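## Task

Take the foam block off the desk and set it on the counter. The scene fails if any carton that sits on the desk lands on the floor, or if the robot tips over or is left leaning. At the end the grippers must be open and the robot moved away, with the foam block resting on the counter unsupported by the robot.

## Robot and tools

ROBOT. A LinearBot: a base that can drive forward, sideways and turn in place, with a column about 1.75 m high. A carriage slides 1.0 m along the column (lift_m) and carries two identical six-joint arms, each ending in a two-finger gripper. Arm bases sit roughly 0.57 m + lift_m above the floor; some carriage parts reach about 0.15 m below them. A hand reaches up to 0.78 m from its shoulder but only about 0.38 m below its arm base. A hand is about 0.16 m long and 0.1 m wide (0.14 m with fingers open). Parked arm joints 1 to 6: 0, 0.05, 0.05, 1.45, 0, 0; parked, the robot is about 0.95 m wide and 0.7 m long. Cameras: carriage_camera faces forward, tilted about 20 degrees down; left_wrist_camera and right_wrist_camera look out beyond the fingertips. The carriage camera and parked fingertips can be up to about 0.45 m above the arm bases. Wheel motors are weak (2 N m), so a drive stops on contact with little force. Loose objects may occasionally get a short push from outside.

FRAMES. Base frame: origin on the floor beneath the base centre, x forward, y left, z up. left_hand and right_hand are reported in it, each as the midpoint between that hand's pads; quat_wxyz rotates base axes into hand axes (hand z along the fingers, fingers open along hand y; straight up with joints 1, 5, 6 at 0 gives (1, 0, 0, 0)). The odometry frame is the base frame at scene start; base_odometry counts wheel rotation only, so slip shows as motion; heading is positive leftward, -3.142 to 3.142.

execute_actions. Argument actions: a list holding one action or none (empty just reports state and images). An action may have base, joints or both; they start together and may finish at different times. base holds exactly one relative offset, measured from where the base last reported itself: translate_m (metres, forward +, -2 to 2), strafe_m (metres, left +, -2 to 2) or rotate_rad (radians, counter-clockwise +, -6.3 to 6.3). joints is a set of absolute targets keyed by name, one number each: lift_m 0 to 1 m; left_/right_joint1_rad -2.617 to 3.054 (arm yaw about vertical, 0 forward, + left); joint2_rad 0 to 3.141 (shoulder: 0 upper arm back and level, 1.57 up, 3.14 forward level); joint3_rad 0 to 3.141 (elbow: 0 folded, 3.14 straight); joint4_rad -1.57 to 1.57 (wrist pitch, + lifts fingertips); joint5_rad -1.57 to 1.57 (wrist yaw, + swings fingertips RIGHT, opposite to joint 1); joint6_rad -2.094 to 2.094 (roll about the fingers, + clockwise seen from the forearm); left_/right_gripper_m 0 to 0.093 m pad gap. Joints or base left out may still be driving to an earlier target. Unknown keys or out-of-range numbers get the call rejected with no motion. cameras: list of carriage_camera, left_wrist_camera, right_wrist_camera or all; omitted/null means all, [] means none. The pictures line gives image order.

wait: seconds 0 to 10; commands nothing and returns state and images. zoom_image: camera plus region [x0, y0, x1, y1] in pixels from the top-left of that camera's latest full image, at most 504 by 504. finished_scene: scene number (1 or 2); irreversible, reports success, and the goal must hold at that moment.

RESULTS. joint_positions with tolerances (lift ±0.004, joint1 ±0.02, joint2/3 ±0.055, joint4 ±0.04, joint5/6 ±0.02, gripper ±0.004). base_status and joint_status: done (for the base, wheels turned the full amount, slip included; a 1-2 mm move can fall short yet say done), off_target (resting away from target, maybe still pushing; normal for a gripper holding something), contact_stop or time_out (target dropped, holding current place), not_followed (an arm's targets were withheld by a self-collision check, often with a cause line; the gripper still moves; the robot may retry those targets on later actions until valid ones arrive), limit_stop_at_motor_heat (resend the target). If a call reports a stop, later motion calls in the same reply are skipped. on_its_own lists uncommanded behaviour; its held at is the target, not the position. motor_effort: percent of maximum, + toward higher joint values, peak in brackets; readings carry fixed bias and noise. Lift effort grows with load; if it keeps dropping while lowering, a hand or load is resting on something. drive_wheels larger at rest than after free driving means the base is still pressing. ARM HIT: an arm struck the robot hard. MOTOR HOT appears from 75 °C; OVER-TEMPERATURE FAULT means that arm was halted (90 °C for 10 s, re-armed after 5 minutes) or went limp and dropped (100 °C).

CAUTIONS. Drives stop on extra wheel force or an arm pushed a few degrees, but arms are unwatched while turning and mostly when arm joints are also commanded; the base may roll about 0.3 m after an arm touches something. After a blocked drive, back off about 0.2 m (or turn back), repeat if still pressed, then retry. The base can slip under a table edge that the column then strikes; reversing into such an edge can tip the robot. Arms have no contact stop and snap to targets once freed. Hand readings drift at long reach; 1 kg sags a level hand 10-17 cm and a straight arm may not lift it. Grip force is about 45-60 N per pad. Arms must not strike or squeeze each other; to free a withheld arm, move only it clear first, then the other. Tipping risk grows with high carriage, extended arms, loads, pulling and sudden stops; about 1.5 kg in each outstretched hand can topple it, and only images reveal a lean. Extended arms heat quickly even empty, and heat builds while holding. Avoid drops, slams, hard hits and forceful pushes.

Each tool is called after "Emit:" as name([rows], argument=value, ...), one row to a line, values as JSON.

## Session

Emit:
execute_actions(actions=[], cameras=["carriage_camera"])

Scene clock: 0.00 s.
base_odometry: x=+0.000 y=+0.000 heading=+0.000 (m, m, rad; odometry frame)
base_status: not commanded
joint_positions: lift_m=+0.297 left_joint1_rad=-0.003 left_joint2_rad=+0.053 left_joint3_rad=+0.031 left_joint4_rad=+1.435 left_joint5_rad=-0.041 left_joint6_rad=-0.004 left_gripper_m=+0.094 right_joint1_rad=-0.011 right_joint2_rad=+0.024 right_joint3_rad=+0.051 right_joint4_rad=+1.496 right_joint5_rad=-0.012 right_joint6_rad=+0.018 right_gripper_m=+0.095
joint_status: not commanded
motor_effort: lift_m=+27 drive_wheels=+1 (%)
left_hand: x=+0.3236 y=+0.3245 z=+1.2764 quat_wxyz=(+0.997, -0.021, +0.079, -0.002) (m; base frame)
right_hand: x=+0.2937 y=-0.3156 z=+1.2835 quat_wxyz=(+1.000, -0.005, +0.024, +0.003) (m; base frame)
pictures: carriage_camera
Images, in order (width x height): carriage_camera 504x504.

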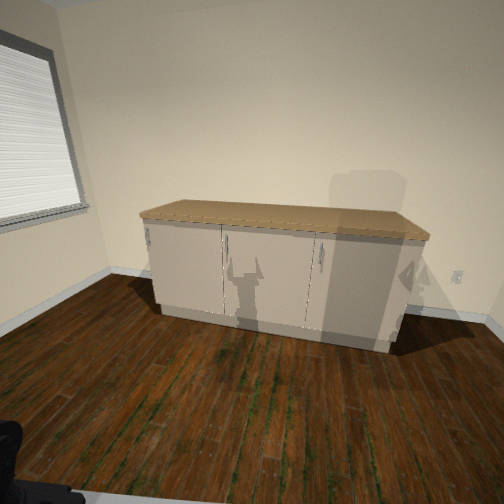

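Emit:
execute_actions([
  {"base":{"rotate_rad":2.9},"joints":{"lift_m":0.8}},
], cameras=["carriage_camera"])

Scene clock: 6.10 s.
base_odometry: x=+0.000 y=+0.000 heading=+2.898 (m, m, rad; odometry frame)
base_status: done
joint_positions: lift_m=+0.800 left_joint1_rad=-0.003 left_joint2_rad=+0.053 left_joint3_rad=+0.031 left_joint4_rad=+1.432 left_joint5_rad=-0.041 left_joint6_rad=-0.004 left_gripper_m=+0.095 right_joint1_rad=-0.011 right_joint2_rad=+0.024 right_joint3_rad=+0.051 right_joint4_rad=+1.494 right_joint5_rad=-0.012 right_joint6_rad=+0.018 right_gripper_m=+0.095
joint_status: all done
motor_effort: lift_m=+28(36) drive_wheels=+24(55) (%)
left_hand: x=+0.3243 y=+0.3245 z=+1.7791 quat_wxyz=(+0.997, -0.021, +0.080, -0.002) (m; base frame)
right_hand: x=+0.2942 y=-0.3156 z=+1.7863 quat_wxyz=(+1.000, -0.005, +0.025, +0.003) (m; base frame)
pictures: carriage_camera
Images, in order (width x height): carriage_camera 504x504.

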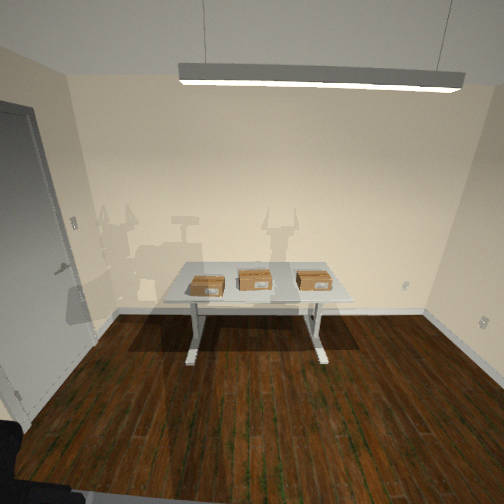

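Emit:
execute_actions([
  {"base":{"translate_m":1.15}},
], cameras=["carriage_camera"])

Scene clock: 19.67 s.
base_odometry: x=-1.116 y=+0.275 heading=+2.899 (m, m, rad; odometry frame)
base_status: done
joint_positions: lift_m=+0.800 left_joint1_rad=-0.003 left_joint2_rad=+0.053 left_joint3_rad=+0.031 left_joint4_rad=+1.433 left_joint5_rad=-0.041 left_joint6_rad=-0.004 left_gripper_m=+0.095 right_joint1_rad=-0.011 right_joint2_rad=+0.024 right_joint3_rad=+0.051 right_joint4_rad=+1.496 right_joint5_rad=-0.012 right_joint6_rad=+0.018 right_gripper_m=+0.095
joint_status: not commanded
motor_effort: lift_m=+28(28) drive_wheels=-14(53) (%)
left_hand: x=+0.3241 y=+0.3245 z=+1.7792 quat_wxyz=(+0.997, -0.021, +0.080, -0.002) (m; base frame)
right_hand: x=+0.2937 y=-0.3156 z=+1.7864 quat_wxyz=(+1.000, -0.005, +0.024, +0.003) (m; base frame)
pictures: carriage_camera
Images, in order (width x height): carriage_camera 504x504.

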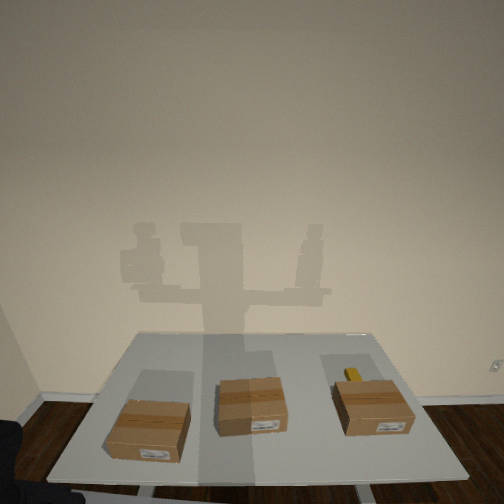

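Emit:
execute_actions([
  {"base":{"translate_m":0.2},"joints":{"lift_m":0.52,"right_joint1_rad":0,"right_joint2_rad":2.7,"right_joint3_rad":1.9,"right_joint4_rad":-0.77}},
], cameras=["carriage_camera","right_wrist_camera"])

Scene clock: 26.30 s.
base_odometry: x=-1.311 y=+0.323 heading=+2.901 (m, m, rad; odometry frame)
base_status: done
joint_positions: lift_m=+0.520 left_joint1_rad=-0.003 left_joint2_rad=+0.053 left_joint3_rad=+0.031 left_joint4_rad=+1.435 left_joint5_rad=-0.041 left_joint6_rad=-0.004 left_gripper_m=+0.095 right_joint1_rad=-0.009 right_joint2_rad=+2.710 right_joint3_rad=+1.889 right_joint4_rad=-0.762 right_joint5_rad=-0.012 right_joint6_rad=+0.018 right_gripper_m=+0.095
joint_status: all done
motor_effort: lift_m=+24(26) drive_wheels=-13(46) (%)
left_hand: x=+0.3236 y=+0.3245 z=+1.4996 quat_wxyz=(+0.997, -0.021, +0.079, -0.002) (m; base frame)
right_hand: x=+0.7500 y=-0.3198 z=+0.9143 quat_wxyz=(-0.006, +0.014, +1.000, +0.006) (m; base frame)
pictures: carriage_camera, right_wrist_camera
Images, in order (width x height): carriage_camera 504x504, right_wrist_camera 504x504.

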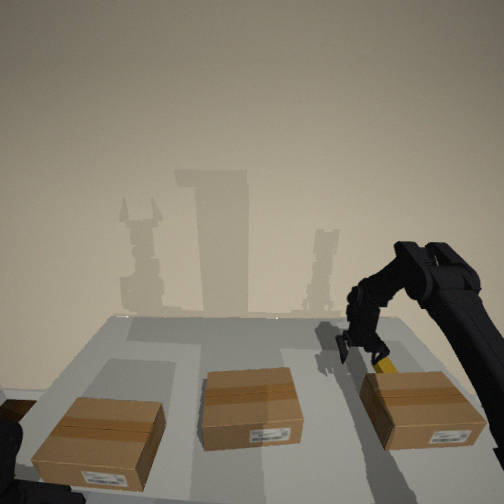

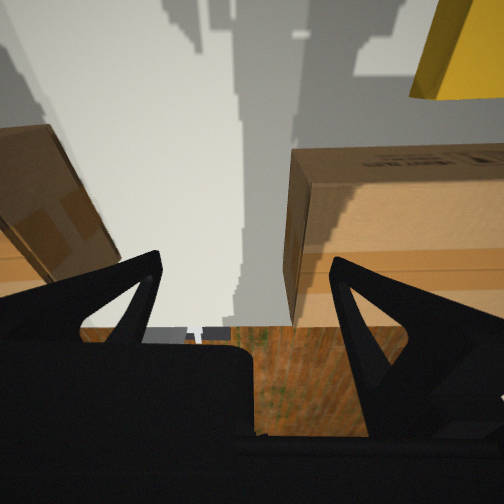

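Emit:
execute_actions([
  {"base":{"strafe_m":-0.17}},
], cameras=[])

Emit:
execute_actions([
  {"base":{"translate_m":0.08}},
], cameras=["carriage_camera","right_wrist_camera"])

Scene clock: 31.47 s.
base_odometry: x=-1.271 y=+0.488 heading=+2.901 (m, m, rad; odometry frame)
base_status: done
joint_positions: lift_m=+0.520 left_joint1_rad=-0.003 left_joint2_rad=+0.053 left_joint3_rad=+0.031 left_joint4_rad=+1.436 left_joint5_rad=-0.042 left_joint6_rad=-0.004 left_gripper_m=+0.095 right_joint1_rad=-0.002 right_joint2_rad=+2.710 right_joint3_rad=+1.889 right_joint4_rad=-0.762 right_joint5_rad=-0.012 right_joint6_rad=+0.018 right_gripper_m=+0.095
joint_status: not commanded
motor_effort: lift_m=+24(24) drive_wheels=-6(38) (%)
left_hand: x=+0.3235 y=+0.3246 z=+1.4996 quat_wxyz=(+0.997, -0.021, +0.078, -0.002) (m; base frame)
right_hand: x=+0.7498 y=-0.3163 z=+0.9143 quat_wxyz=(-0.007, +0.010, +1.000, +0.006) (m; base frame)
pictures: none
No camera images: the call's "cameras" was empty. Leave "cameras" out to get every camera's image.

Scene clock: 33.00 s.
base_odometry: x=-1.348 y=+0.507 heading=+2.900 (m, m, rad; odometry frame)
base_status: done
joint_positions: lift_m=+0.520 left_joint1_rad=-0.003 left_joint2_rad=+0.053 left_joint3_rad=+0.031 left_joint4_rad=+1.436 left_joint5_rad=-0.042 left_joint6_rad=-0.004 left_gripper_m=+0.095 right_joint1_rad=-0.002 right_joint2_rad=+2.710 right_joint3_rad=+1.889 right_joint4_rad=-0.763 right_joint5_rad=-0.012 right_joint6_rad=+0.018 right_gripper_m=+0.095
joint_status: not commanded
motor_effort: lift_m=+24(24) drive_wheels=-15(40) (%)
left_hand: x=+0.3234 y=+0.3246 z=+1.4996 quat_wxyz=(+0.997, -0.021, +0.078, -0.002) (m; base frame)
right_hand: x=+0.7495 y=-0.3163 z=+0.9143 quat_wxyz=(-0.007, +0.010, +1.000, +0.006) (m; base frame)
pictures: carriage_camera, right_wrist_camera
Images, in order (width x height): carriage_camera 504x504, right_wrist_camera 504x504.

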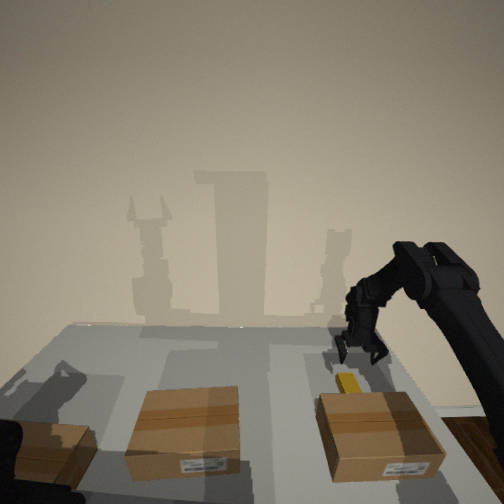

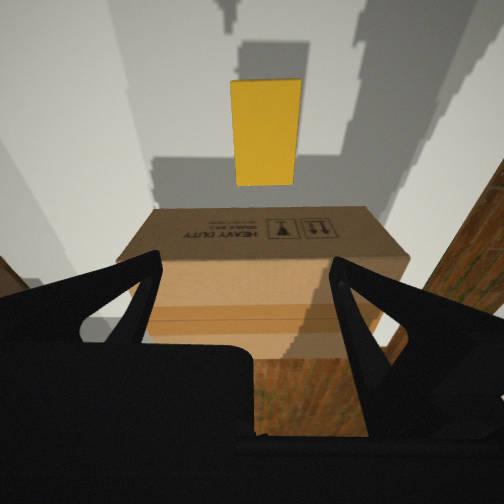

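Emit:
execute_actions([
  {"base":{"strafe_m":-0.015},"joints":{"lift_m":0.44}},
], cameras=["carriage_camera","right_wrist_camera"])

Scene clock: 36.43 s.
base_odometry: x=-1.345 y=+0.522 heading=+2.901 (m, m, rad; odometry frame)
base_status: done
joint_positions: lift_m=+0.440 left_joint1_rad=-0.003 left_joint2_rad=+0.053 left_joint3_rad=+0.031 left_joint4_rad=+1.435 left_joint5_rad=-0.042 left_joint6_rad=-0.004 left_gripper_m=+0.095 right_joint1_rad=-0.003 right_joint2_rad=+2.710 right_joint3_rad=+1.889 right_joint4_rad=-0.768 right_joint5_rad=-0.012 right_joint6_rad=+0.018 right_gripper_m=+0.095
joint_status: all done
motor_effort: lift_m=+25(26) drive_wheels=-10(29) (%)
left_hand: x=+0.3236 y=+0.3246 z=+1.4195 quat_wxyz=(+0.997, -0.021, +0.079, -0.002) (m; base frame)
right_hand: x=+0.7486 y=-0.3168 z=+0.8344 quat_wxyz=(-0.009, +0.010, +1.000, +0.006) (m; base frame)
pictures: carriage_camera, right_wrist_camera
Images, in order (width x height): carriage_camera 504x504, right_wrist_camera 504x504.

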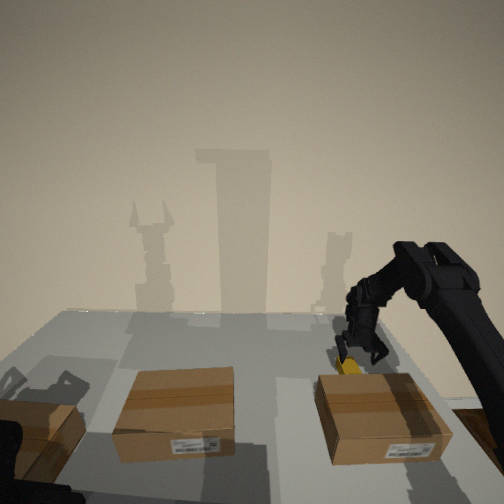

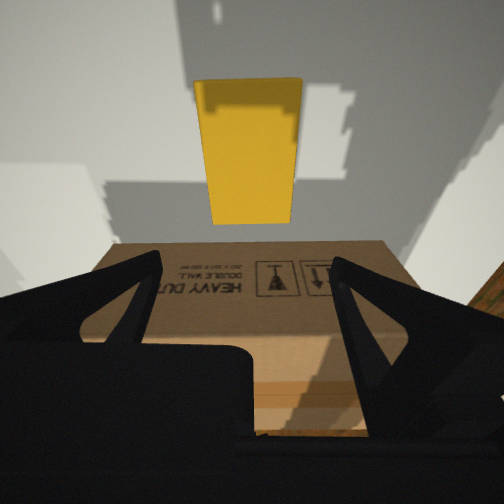

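Emit:
execute_actions([
  {"base":{"translate_m":0.035},"joints":{"lift_m":0.4}},
], cameras=["right_wrist_camera"])

Scene clock: 39.50 s.
base_odometry: x=-1.379 y=+0.531 heading=+2.900 (m, m, rad; odometry frame)
base_status: done
joint_positions: lift_m=+0.400 left_joint1_rad=-0.003 left_joint2_rad=+0.053 left_joint3_rad=+0.031 left_joint4_rad=+1.436 left_joint5_rad=-0.041 left_joint6_rad=-0.004 left_gripper_m=+0.095 right_joint1_rad=-0.002 right_joint2_rad=+2.711 right_joint3_rad=+1.889 right_joint4_rad=-0.770 right_joint5_rad=-0.012 right_joint6_rad=+0.018 right_gripper_m=+0.095
joint_status: all done
motor_effort: lift_m=+26(26) drive_wheels=-12(38) (%)
left_hand: x=+0.3233 y=+0.3245 z=+1.3795 quat_wxyz=(+0.997, -0.021, +0.078, -0.002) (m; base frame)
right_hand: x=+0.7477 y=-0.3166 z=+0.7938 quat_wxyz=(-0.011, +0.010, +1.000, +0.006) (m; base frame)
pictures: right_wrist_camera
Images, in order (width x height): right_wrist_camera 504x504.

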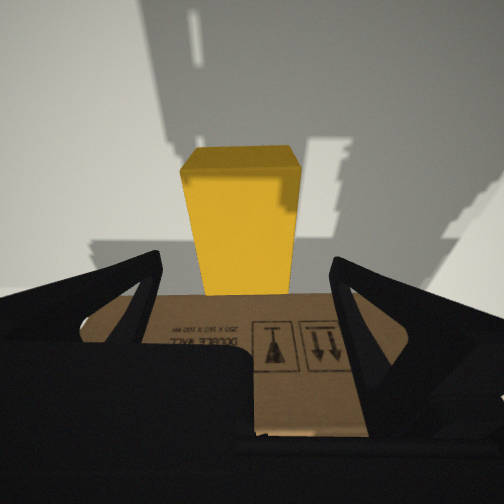

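Emit:
execute_actions([
  {"joints":{"lift_m":0.36}},
], cameras=["right_wrist_camera"])

Scene clock: 41.80 s.
base_odometry: x=-1.379 y=+0.530 heading=+2.900 (m, m, rad; odometry frame)
base_status: not commanded
joint_positions: lift_m=+0.360 left_joint1_rad=-0.003 left_joint2_rad=+0.053 left_joint3_rad=+0.031 left_joint4_rad=+1.436 left_joint5_rad=-0.042 left_joint6_rad=-0.004 left_gripper_m=+0.095 right_joint1_rad=-0.002 right_joint2_rad=+2.711 right_joint3_rad=+1.889 right_joint4_rad=-0.770 right_joint5_rad=-0.012 right_joint6_rad=+0.018 right_gripper_m=+0.095
joint_status: all done
motor_effort: lift_m=+26(26) drive_wheels=-12(12) (%)
left_hand: x=+0.3233 y=+0.3246 z=+1.3395 quat_wxyz=(+0.997, -0.021, +0.078, -0.002) (m; base frame)
right_hand: x=+0.7477 y=-0.3166 z=+0.7540 quat_wxyz=(-0.011, +0.010, +1.000, +0.006) (m; base frame)
pictures: right_wrist_camera
Images, in order (width x height): right_wrist_camera 504x504.

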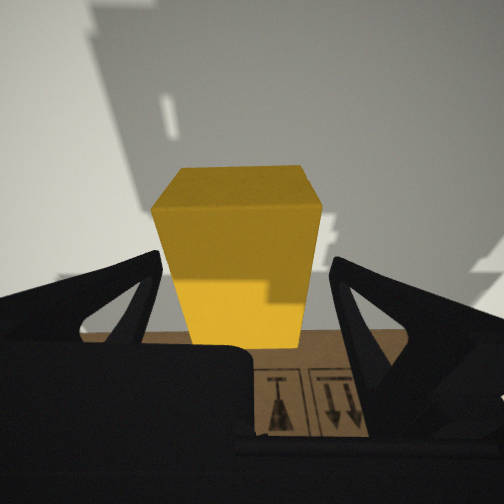

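Emit:
execute_actions([
  {"joints":{"lift_m":0.345}},
], cameras=[])

Emit:
execute_actions([
  {"joints":{"right_gripper_m":0.03}},
], cameras=[])

Emit:
execute_actions([
  {"joints":{"lift_m":0.52}},
], cameras=["right_wrist_camera"])

Scene clock: 46.30 s.
base_odometry: x=-1.379 y=+0.530 heading=+2.900 (m, m, rad; odometry frame)
base_status: not commanded
joint_positions: lift_m=+0.345 left_joint1_rad=-0.003 left_joint2_rad=+0.053 left_joint3_rad=+0.031 left_joint4_rad=+1.436 left_joint5_rad=-0.042 left_joint6_rad=-0.004 left_gripper_m=+0.095 right_joint1_rad=-0.002 right_joint2_rad=+2.706 right_joint3_rad=+1.889 right_joint4_rad=-0.770 right_joint5_rad=-0.011 right_joint6_rad=+0.018 right_gripper_m=+0.095
joint_status: all done
motor_effort: lift_m=+25(27) drive_wheels=+8(10) (%)
left_hand: x=+0.3234 y=+0.3246 z=+1.3246 quat_wxyz=(+0.997, -0.021, +0.078, -0.002) (m; base frame)
right_hand: x=+0.7491 y=-0.3167 z=+0.7413 quat_wxyz=(-0.008, +0.010, +1.000, +0.006) (m; base frame)
pictures: none
No camera images: the call's "cameras" was empty. Leave "cameras" out to get every camera's image.

Scene clock: 46.93 s.
base_odometry: x=-1.379 y=+0.530 heading=+2.900 (m, m, rad; odometry frame)
base_status: not commanded
joint_positions: lift_m=+0.345 left_joint1_rad=-0.003 left_joint2_rad=+0.053 left_joint3_rad=+0.031 left_joint4_rad=+1.436 left_joint5_rad=-0.042 left_joint6_rad=-0.004 left_gripper_m=+0.095 right_joint1_rad=-0.002 right_joint2_rad=+2.706 right_joint3_rad=+1.889 right_joint4_rad=-0.770 right_joint5_rad=-0.011 right_joint6_rad=+0.018 right_gripper_m=+0.056
joint_status: right_gripper_m off_target (ended at +0.056, target +0.030)
motor_effort: lift_m=+25(25) drive_wheels=+7(9) (%)
left_hand: x=+0.3234 y=+0.3246 z=+1.3246 quat_wxyz=(+0.997, -0.021, +0.078, -0.002) (m; base frame)
right_hand: x=+0.7491 y=-0.3167 z=+0.7413 quat_wxyz=(-0.008, +0.010, +1.000, +0.006) (m; base frame)
pictures: none
No camera images: the call's "cameras" was empty. Leave "cameras" out to get every camera's image.

Scene clock: 48.17 s.
base_odometry: x=-1.379 y=+0.530 heading=+2.900 (m, m, rad; odometry frame)
base_status: not commanded
joint_positions: lift_m=+0.520 left_joint1_rad=-0.003 left_joint2_rad=+0.053 left_joint3_rad=+0.031 left_joint4_rad=+1.436 left_joint5_rad=-0.042 left_joint6_rad=-0.004 left_gripper_m=+0.095 right_joint1_rad=-0.002 right_joint2_rad=+2.700 right_joint3_rad=+1.889 right_joint4_rad=-0.770 right_joint5_rad=-0.011 right_joint6_rad=+0.018 right_gripper_m=+0.056
joint_status: all done
motor_effort: lift_m=+29(35) drive_wheels=+7(8) (%)
left_hand: x=+0.3234 y=+0.3246 z=+1.4992 quat_wxyz=(+0.997, -0.021, +0.078, -0.002) (m; base frame)
right_hand: x=+0.7505 y=-0.3167 z=+0.9183 quat_wxyz=(-0.006, +0.010, +1.000, +0.006) (m; base frame)
pictures: right_wrist_camera
Images, in order (width x height): right_wrist_camera 504x504.

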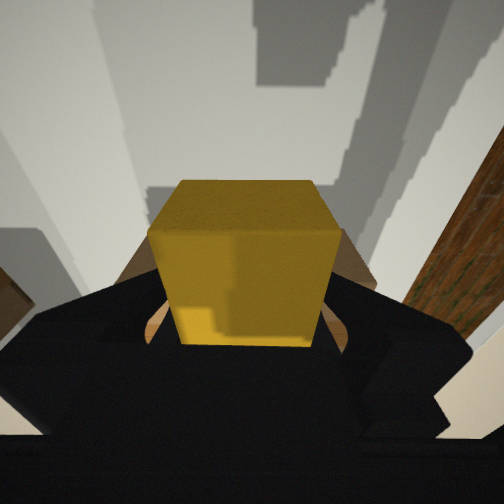

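Emit:
execute_actions([
  {"base":{"translate_m":-2.0},"joints":{"lift_m":0.7}},
], cameras=[])

Emit:
execute_actions([
  {"base":{"rotate_rad":3.14}},
], cameras=["carriage_camera","right_wrist_camera"])

Scene clock: 57.23 s.
base_odometry: x=+0.563 y=+0.051 heading=+2.899 (m, m, rad; odometry frame)
base_status: done
joint_positions: lift_m=+0.700 left_joint1_rad=-0.003 left_joint2_rad=+0.053 left_joint3_rad=+0.031 left_joint4_rad=+1.434 left_joint5_rad=-0.042 left_joint6_rad=-0.004 left_gripper_m=+0.095 right_joint1_rad=-0.002 right_joint2_rad=+2.701 right_joint3_rad=+1.889 right_joint4_rad=-0.767 right_joint5_rad=-0.011 right_joint6_rad=+0.018 right_gripper_m=+0.056
joint_status: all done
motor_effort: lift_m=+29(34) drive_wheels=-7(50) (%)
left_hand: x=+0.3239 y=+0.3245 z=+1.6791 quat_wxyz=(+0.997, -0.021, +0.079, -0.002) (m; base frame)
right_hand: x=+0.7512 y=-0.3163 z=+1.0981 quat_wxyz=(-0.004, +0.010, +1.000, +0.006) (m; base frame)
pictures: none
No camera images: the call's "cameras" was empty. Leave "cameras" out to get every camera's image.

Scene clock: 61.50 s.
base_odometry: x=+0.562 y=+0.051 heading=-0.246 (m, m, rad; odometry frame)
base_status: done
joint_positions: lift_m=+0.700 left_joint1_rad=-0.003 left_joint2_rad=+0.053 left_joint3_rad=+0.031 left_joint4_rad=+1.432 left_joint5_rad=-0.042 left_joint6_rad=-0.004 left_gripper_m=+0.095 right_joint1_rad=-0.002 right_joint2_rad=+2.701 right_joint3_rad=+1.889 right_joint4_rad=-0.752 right_joint5_rad=-0.011 right_joint6_rad=+0.018 right_gripper_m=+0.056
joint_status: not commanded
motor_effort: lift_m=+29(29) drive_wheels=+24(62) (%)
left_hand: x=+0.3244 y=+0.3245 z=+1.6791 quat_wxyz=(+0.997, -0.021, +0.080, -0.002) (m; base frame)
right_hand: x=+0.7549 y=-0.3164 z=+1.0981 quat_wxyz=(+0.003, +0.010, +1.000, +0.006) (m; base frame)
pictures: carriage_camera, right_wrist_camera
Images, in order (width x height): carriage_camera 504x504, right_wrist_camera 504x504.

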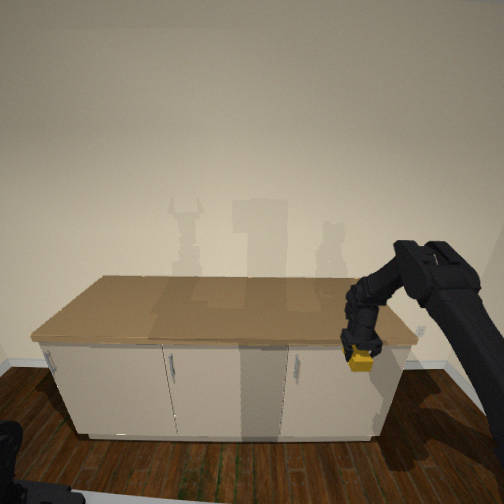

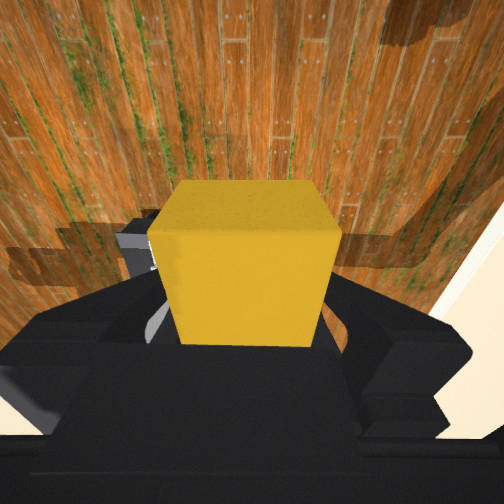

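Emit:
execute_actions([
  {"base":{"translate_m":0.52},"joints":{"lift_m":0.6}},
], cameras=[])

Emit:
execute_actions([
  {"joints":{"lift_m":0.55}},
], cameras=["carriage_camera","right_wrist_camera"])

Scene clock: 67.93 s.
base_odometry: x=+1.067 y=-0.074 heading=-0.244 (m, m, rad; odometry frame)
base_status: done
joint_positions: lift_m=+0.600 left_joint1_rad=-0.003 left_joint2_rad=+0.053 left_joint3_rad=+0.031 left_joint4_rad=+1.433 left_joint5_rad=-0.042 left_joint6_rad=-0.004 left_gripper_m=+0.095 right_joint1_rad=-0.001 right_joint2_rad=+2.711 right_joint3_rad=+1.889 right_joint4_rad=-0.766 right_joint5_rad=-0.011 right_joint6_rad=+0.018 right_gripper_m=+0.056
joint_status: all done
motor_effort: lift_m=+25(25) drive_wheels=-15(50) (%)
left_hand: x=+0.3240 y=+0.3245 z=+1.5794 quat_wxyz=(+0.997, -0.021, +0.080, -0.002) (m; base frame)
right_hand: x=+0.7487 y=-0.3160 z=+0.9939 quat_wxyz=(-0.009, +0.009, +1.000, +0.006) (m; base frame)
pictures: none
No camera images: the call's "cameras" was empty. Leave "cameras" out to get every camera's image.

Scene clock: 68.67 s.
base_odometry: x=+1.067 y=-0.074 heading=-0.244 (m, m, rad; odometry frame)
base_status: not commanded
joint_positions: lift_m=+0.550 left_joint1_rad=-0.003 left_joint2_rad=+0.053 left_joint3_rad=+0.031 left_joint4_rad=+1.433 left_joint5_rad=-0.042 left_joint6_rad=-0.004 left_gripper_m=+0.095 right_joint1_rad=-0.001 right_joint2_rad=+2.713 right_joint3_rad=+1.889 right_joint4_rad=-0.768 right_joint5_rad=-0.011 right_joint6_rad=+0.018 right_gripper_m=+0.056
joint_status: all done
motor_effort: lift_m=+25(26) drive_wheels=-13(15) (%)
left_hand: x=+0.3240 y=+0.3245 z=+1.5294 quat_wxyz=(+0.997, -0.021, +0.080, -0.002) (m; base frame)
right_hand: x=+0.7477 y=-0.3160 z=+0.9430 quat_wxyz=(-0.011, +0.009, +1.000, +0.006) (m; base frame)
pictures: carriage_camera, right_wrist_camera
Images, in order (width x height): carriage_camera 504x504, right_wrist_camera 504x504.

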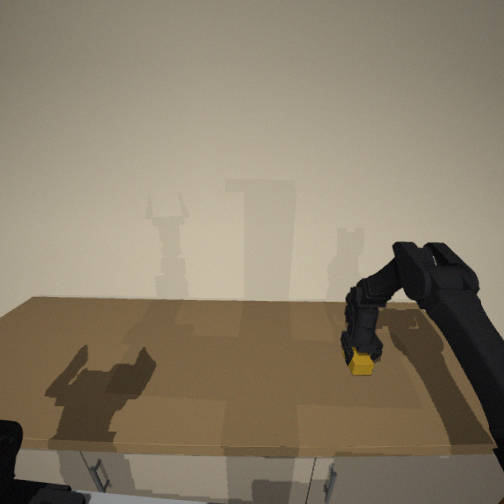

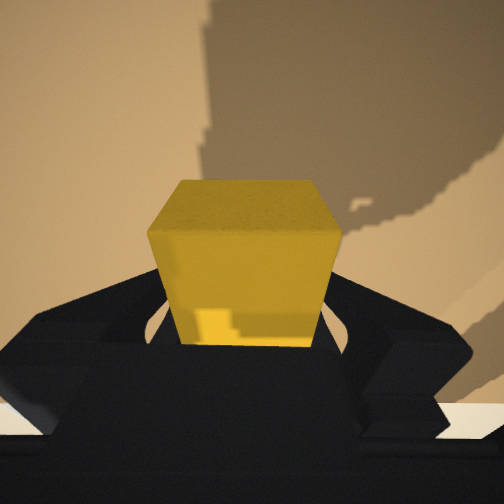

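Emit:
execute_actions([
  {"joints":{"lift_m":0.52}},
], cameras=[])

Scene clock: 71.73 s.
base_odometry: x=+1.067 y=-0.074 heading=-0.244 (m, m, rad; odometry frame)
base_status: not commanded
joint_positions: lift_m=+0.520 left_joint1_rad=-0.003 left_joint2_rad=+0.053 left_joint3_rad=+0.031 left_joint4_rad=+1.433 left_joint5_rad=-0.042 left_joint6_rad=-0.004 left_gripper_m=+0.095 right_joint1_rad=-0.001 right_joint2_rad=+2.680 right_joint3_rad=+1.898 right_joint4_rad=-0.786 right_joint5_rad=-0.011 right_joint6_rad=+0.018 right_gripper_m=+0.056
joint_status: all done
motor_effort: lift_m=+23(24) drive_wheels=-16(15) (%)
left_hand: x=+0.3241 y=+0.3245 z=+1.4996 quat_wxyz=(+0.997, -0.021, +0.080, -0.002) (m; base frame)
right_hand: x=+0.7554 y=-0.3161 z=+0.9298 quat_wxyz=(+0.001, +0.009, +1.000, +0.005) (m; base frame)
pictures: none
No camera images: the call's "cameras" was empty. Leave "cameras" out to get every camera's image.

Emit:
execute_actions([
  {"joints":{"right_gripper_m":0.093,"lift_m":0.535}},
], cameras=[])

Emit:
execute_actions([
  {"joints":{"lift_m":0.67}},
], cameras=[])

Emit:
execute_actions([
  {"base":{"translate_m":-0.3}},
], cameras=["carriage_camera"])

Emit:
finished_scene(scene=2)

Scene clock: 77.47 s.
base_odometry: x=+1.067 y=-0.074 heading=-0.244 (m, m, rad; odometry frame)
base_status: not commanded
joint_positions: lift_m=+0.535 left_joint1_rad=-0.003 left_joint2_rad=+0.053 left_joint3_rad=+0.031 left_joint4_rad=+1.433 left_joint5_rad=-0.042 left_joint6_rad=-0.004 left_gripper_m=+0.095 right_joint1_rad=-0.001 right_joint2_rad=+2.698 right_joint3_rad=+1.898 right_joint4_rad=-0.781 right_joint5_rad=-0.011 right_joint6_rad=+0.018 right_gripper_m=+0.093
joint_status: all done
motor_effort: lift_m=+29(34) drive_wheels=-16(15) (%)
left_hand: x=+0.3241 y=+0.3245 z=+1.5141 quat_wxyz=(+0.997, -0.021, +0.080, -0.002) (m; base frame)
right_hand: x=+0.7521 y=-0.3161 z=+0.9364 quat_wxyz=(-0.005, +0.009, +1.000, +0.005) (m; base frame)
pictures: none
No camera images: the call's "cameras" was empty. Leave "cameras" out to get every camera's image.

Scene clock: 78.53 s.
base_odometry: x=+1.067 y=-0.074 heading=-0.244 (m, m, rad; odometry frame)
base_status: not commanded
joint_positions: lift_m=+0.670 left_joint1_rad=-0.003 left_joint2_rad=+0.053 left_joint3_rad=+0.031 left_joint4_rad=+1.433 left_joint5_rad=-0.042 left_joint6_rad=-0.004 left_gripper_m=+0.095 right_joint1_rad=-0.001 right_joint2_rad=+2.700 right_joint3_rad=+1.898 right_joint4_rad=-0.776 right_joint5_rad=-0.011 right_joint6_rad=+0.018 right_gripper_m=+0.093
joint_status: all done
motor_effort: lift_m=+28(36) drive_wheels=+11(12) (%)
left_hand: x=+0.3241 y=+0.3245 z=+1.6491 quat_wxyz=(+0.997, -0.021, +0.080, -0.002) (m; base frame)
right_hand: x=+0.7530 y=-0.3161 z=+1.0707 quat_wxyz=(-0.003, +0.009, +1.000, +0.005) (m; base frame)
pictures: none
No camera images: the call's "cameras" was empty. Leave "cameras" out to get every camera's image.

Scene clock: 81.13 s.
base_odometry: x=+0.776 y=-0.002 heading=-0.242 (m, m, rad; odometry frame)
base_status: done
joint_positions: lift_m=+0.670 left_joint1_rad=-0.003 left_joint2_rad=+0.053 left_joint3_rad=+0.031 left_joint4_rad=+1.433 left_joint5_rad=-0.042 left_joint6_rad=-0.004 left_gripper_m=+0.095 right_joint1_rad=-0.001 right_joint2_rad=+2.700 right_joint3_rad=+1.898 right_joint4_rad=-0.772 right_joint5_rad=-0.011 right_joint6_rad=+0.018 right_gripper_m=+0.093
joint_status: not commanded
motor_effort: lift_m=+29(28) drive_wheels=-15(48) (%)
left_hand: x=+0.3242 y=+0.3245 z=+1.6491 quat_wxyz=(+0.997, -0.021, +0.080, -0.002) (m; base frame)
right_hand: x=+0.7539 y=-0.3161 z=+1.0707 quat_wxyz=(-0.001, +0.009, +1.000, +0.005) (m; base frame)
pictures: carriage_camera
Images, in order (width x height): carriage_camera 504x504.

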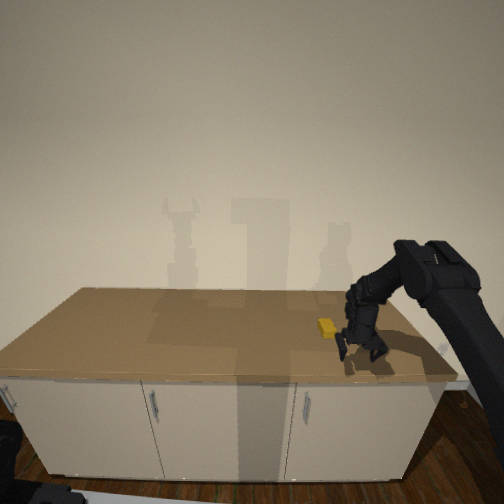

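The scene is finished: the task was done.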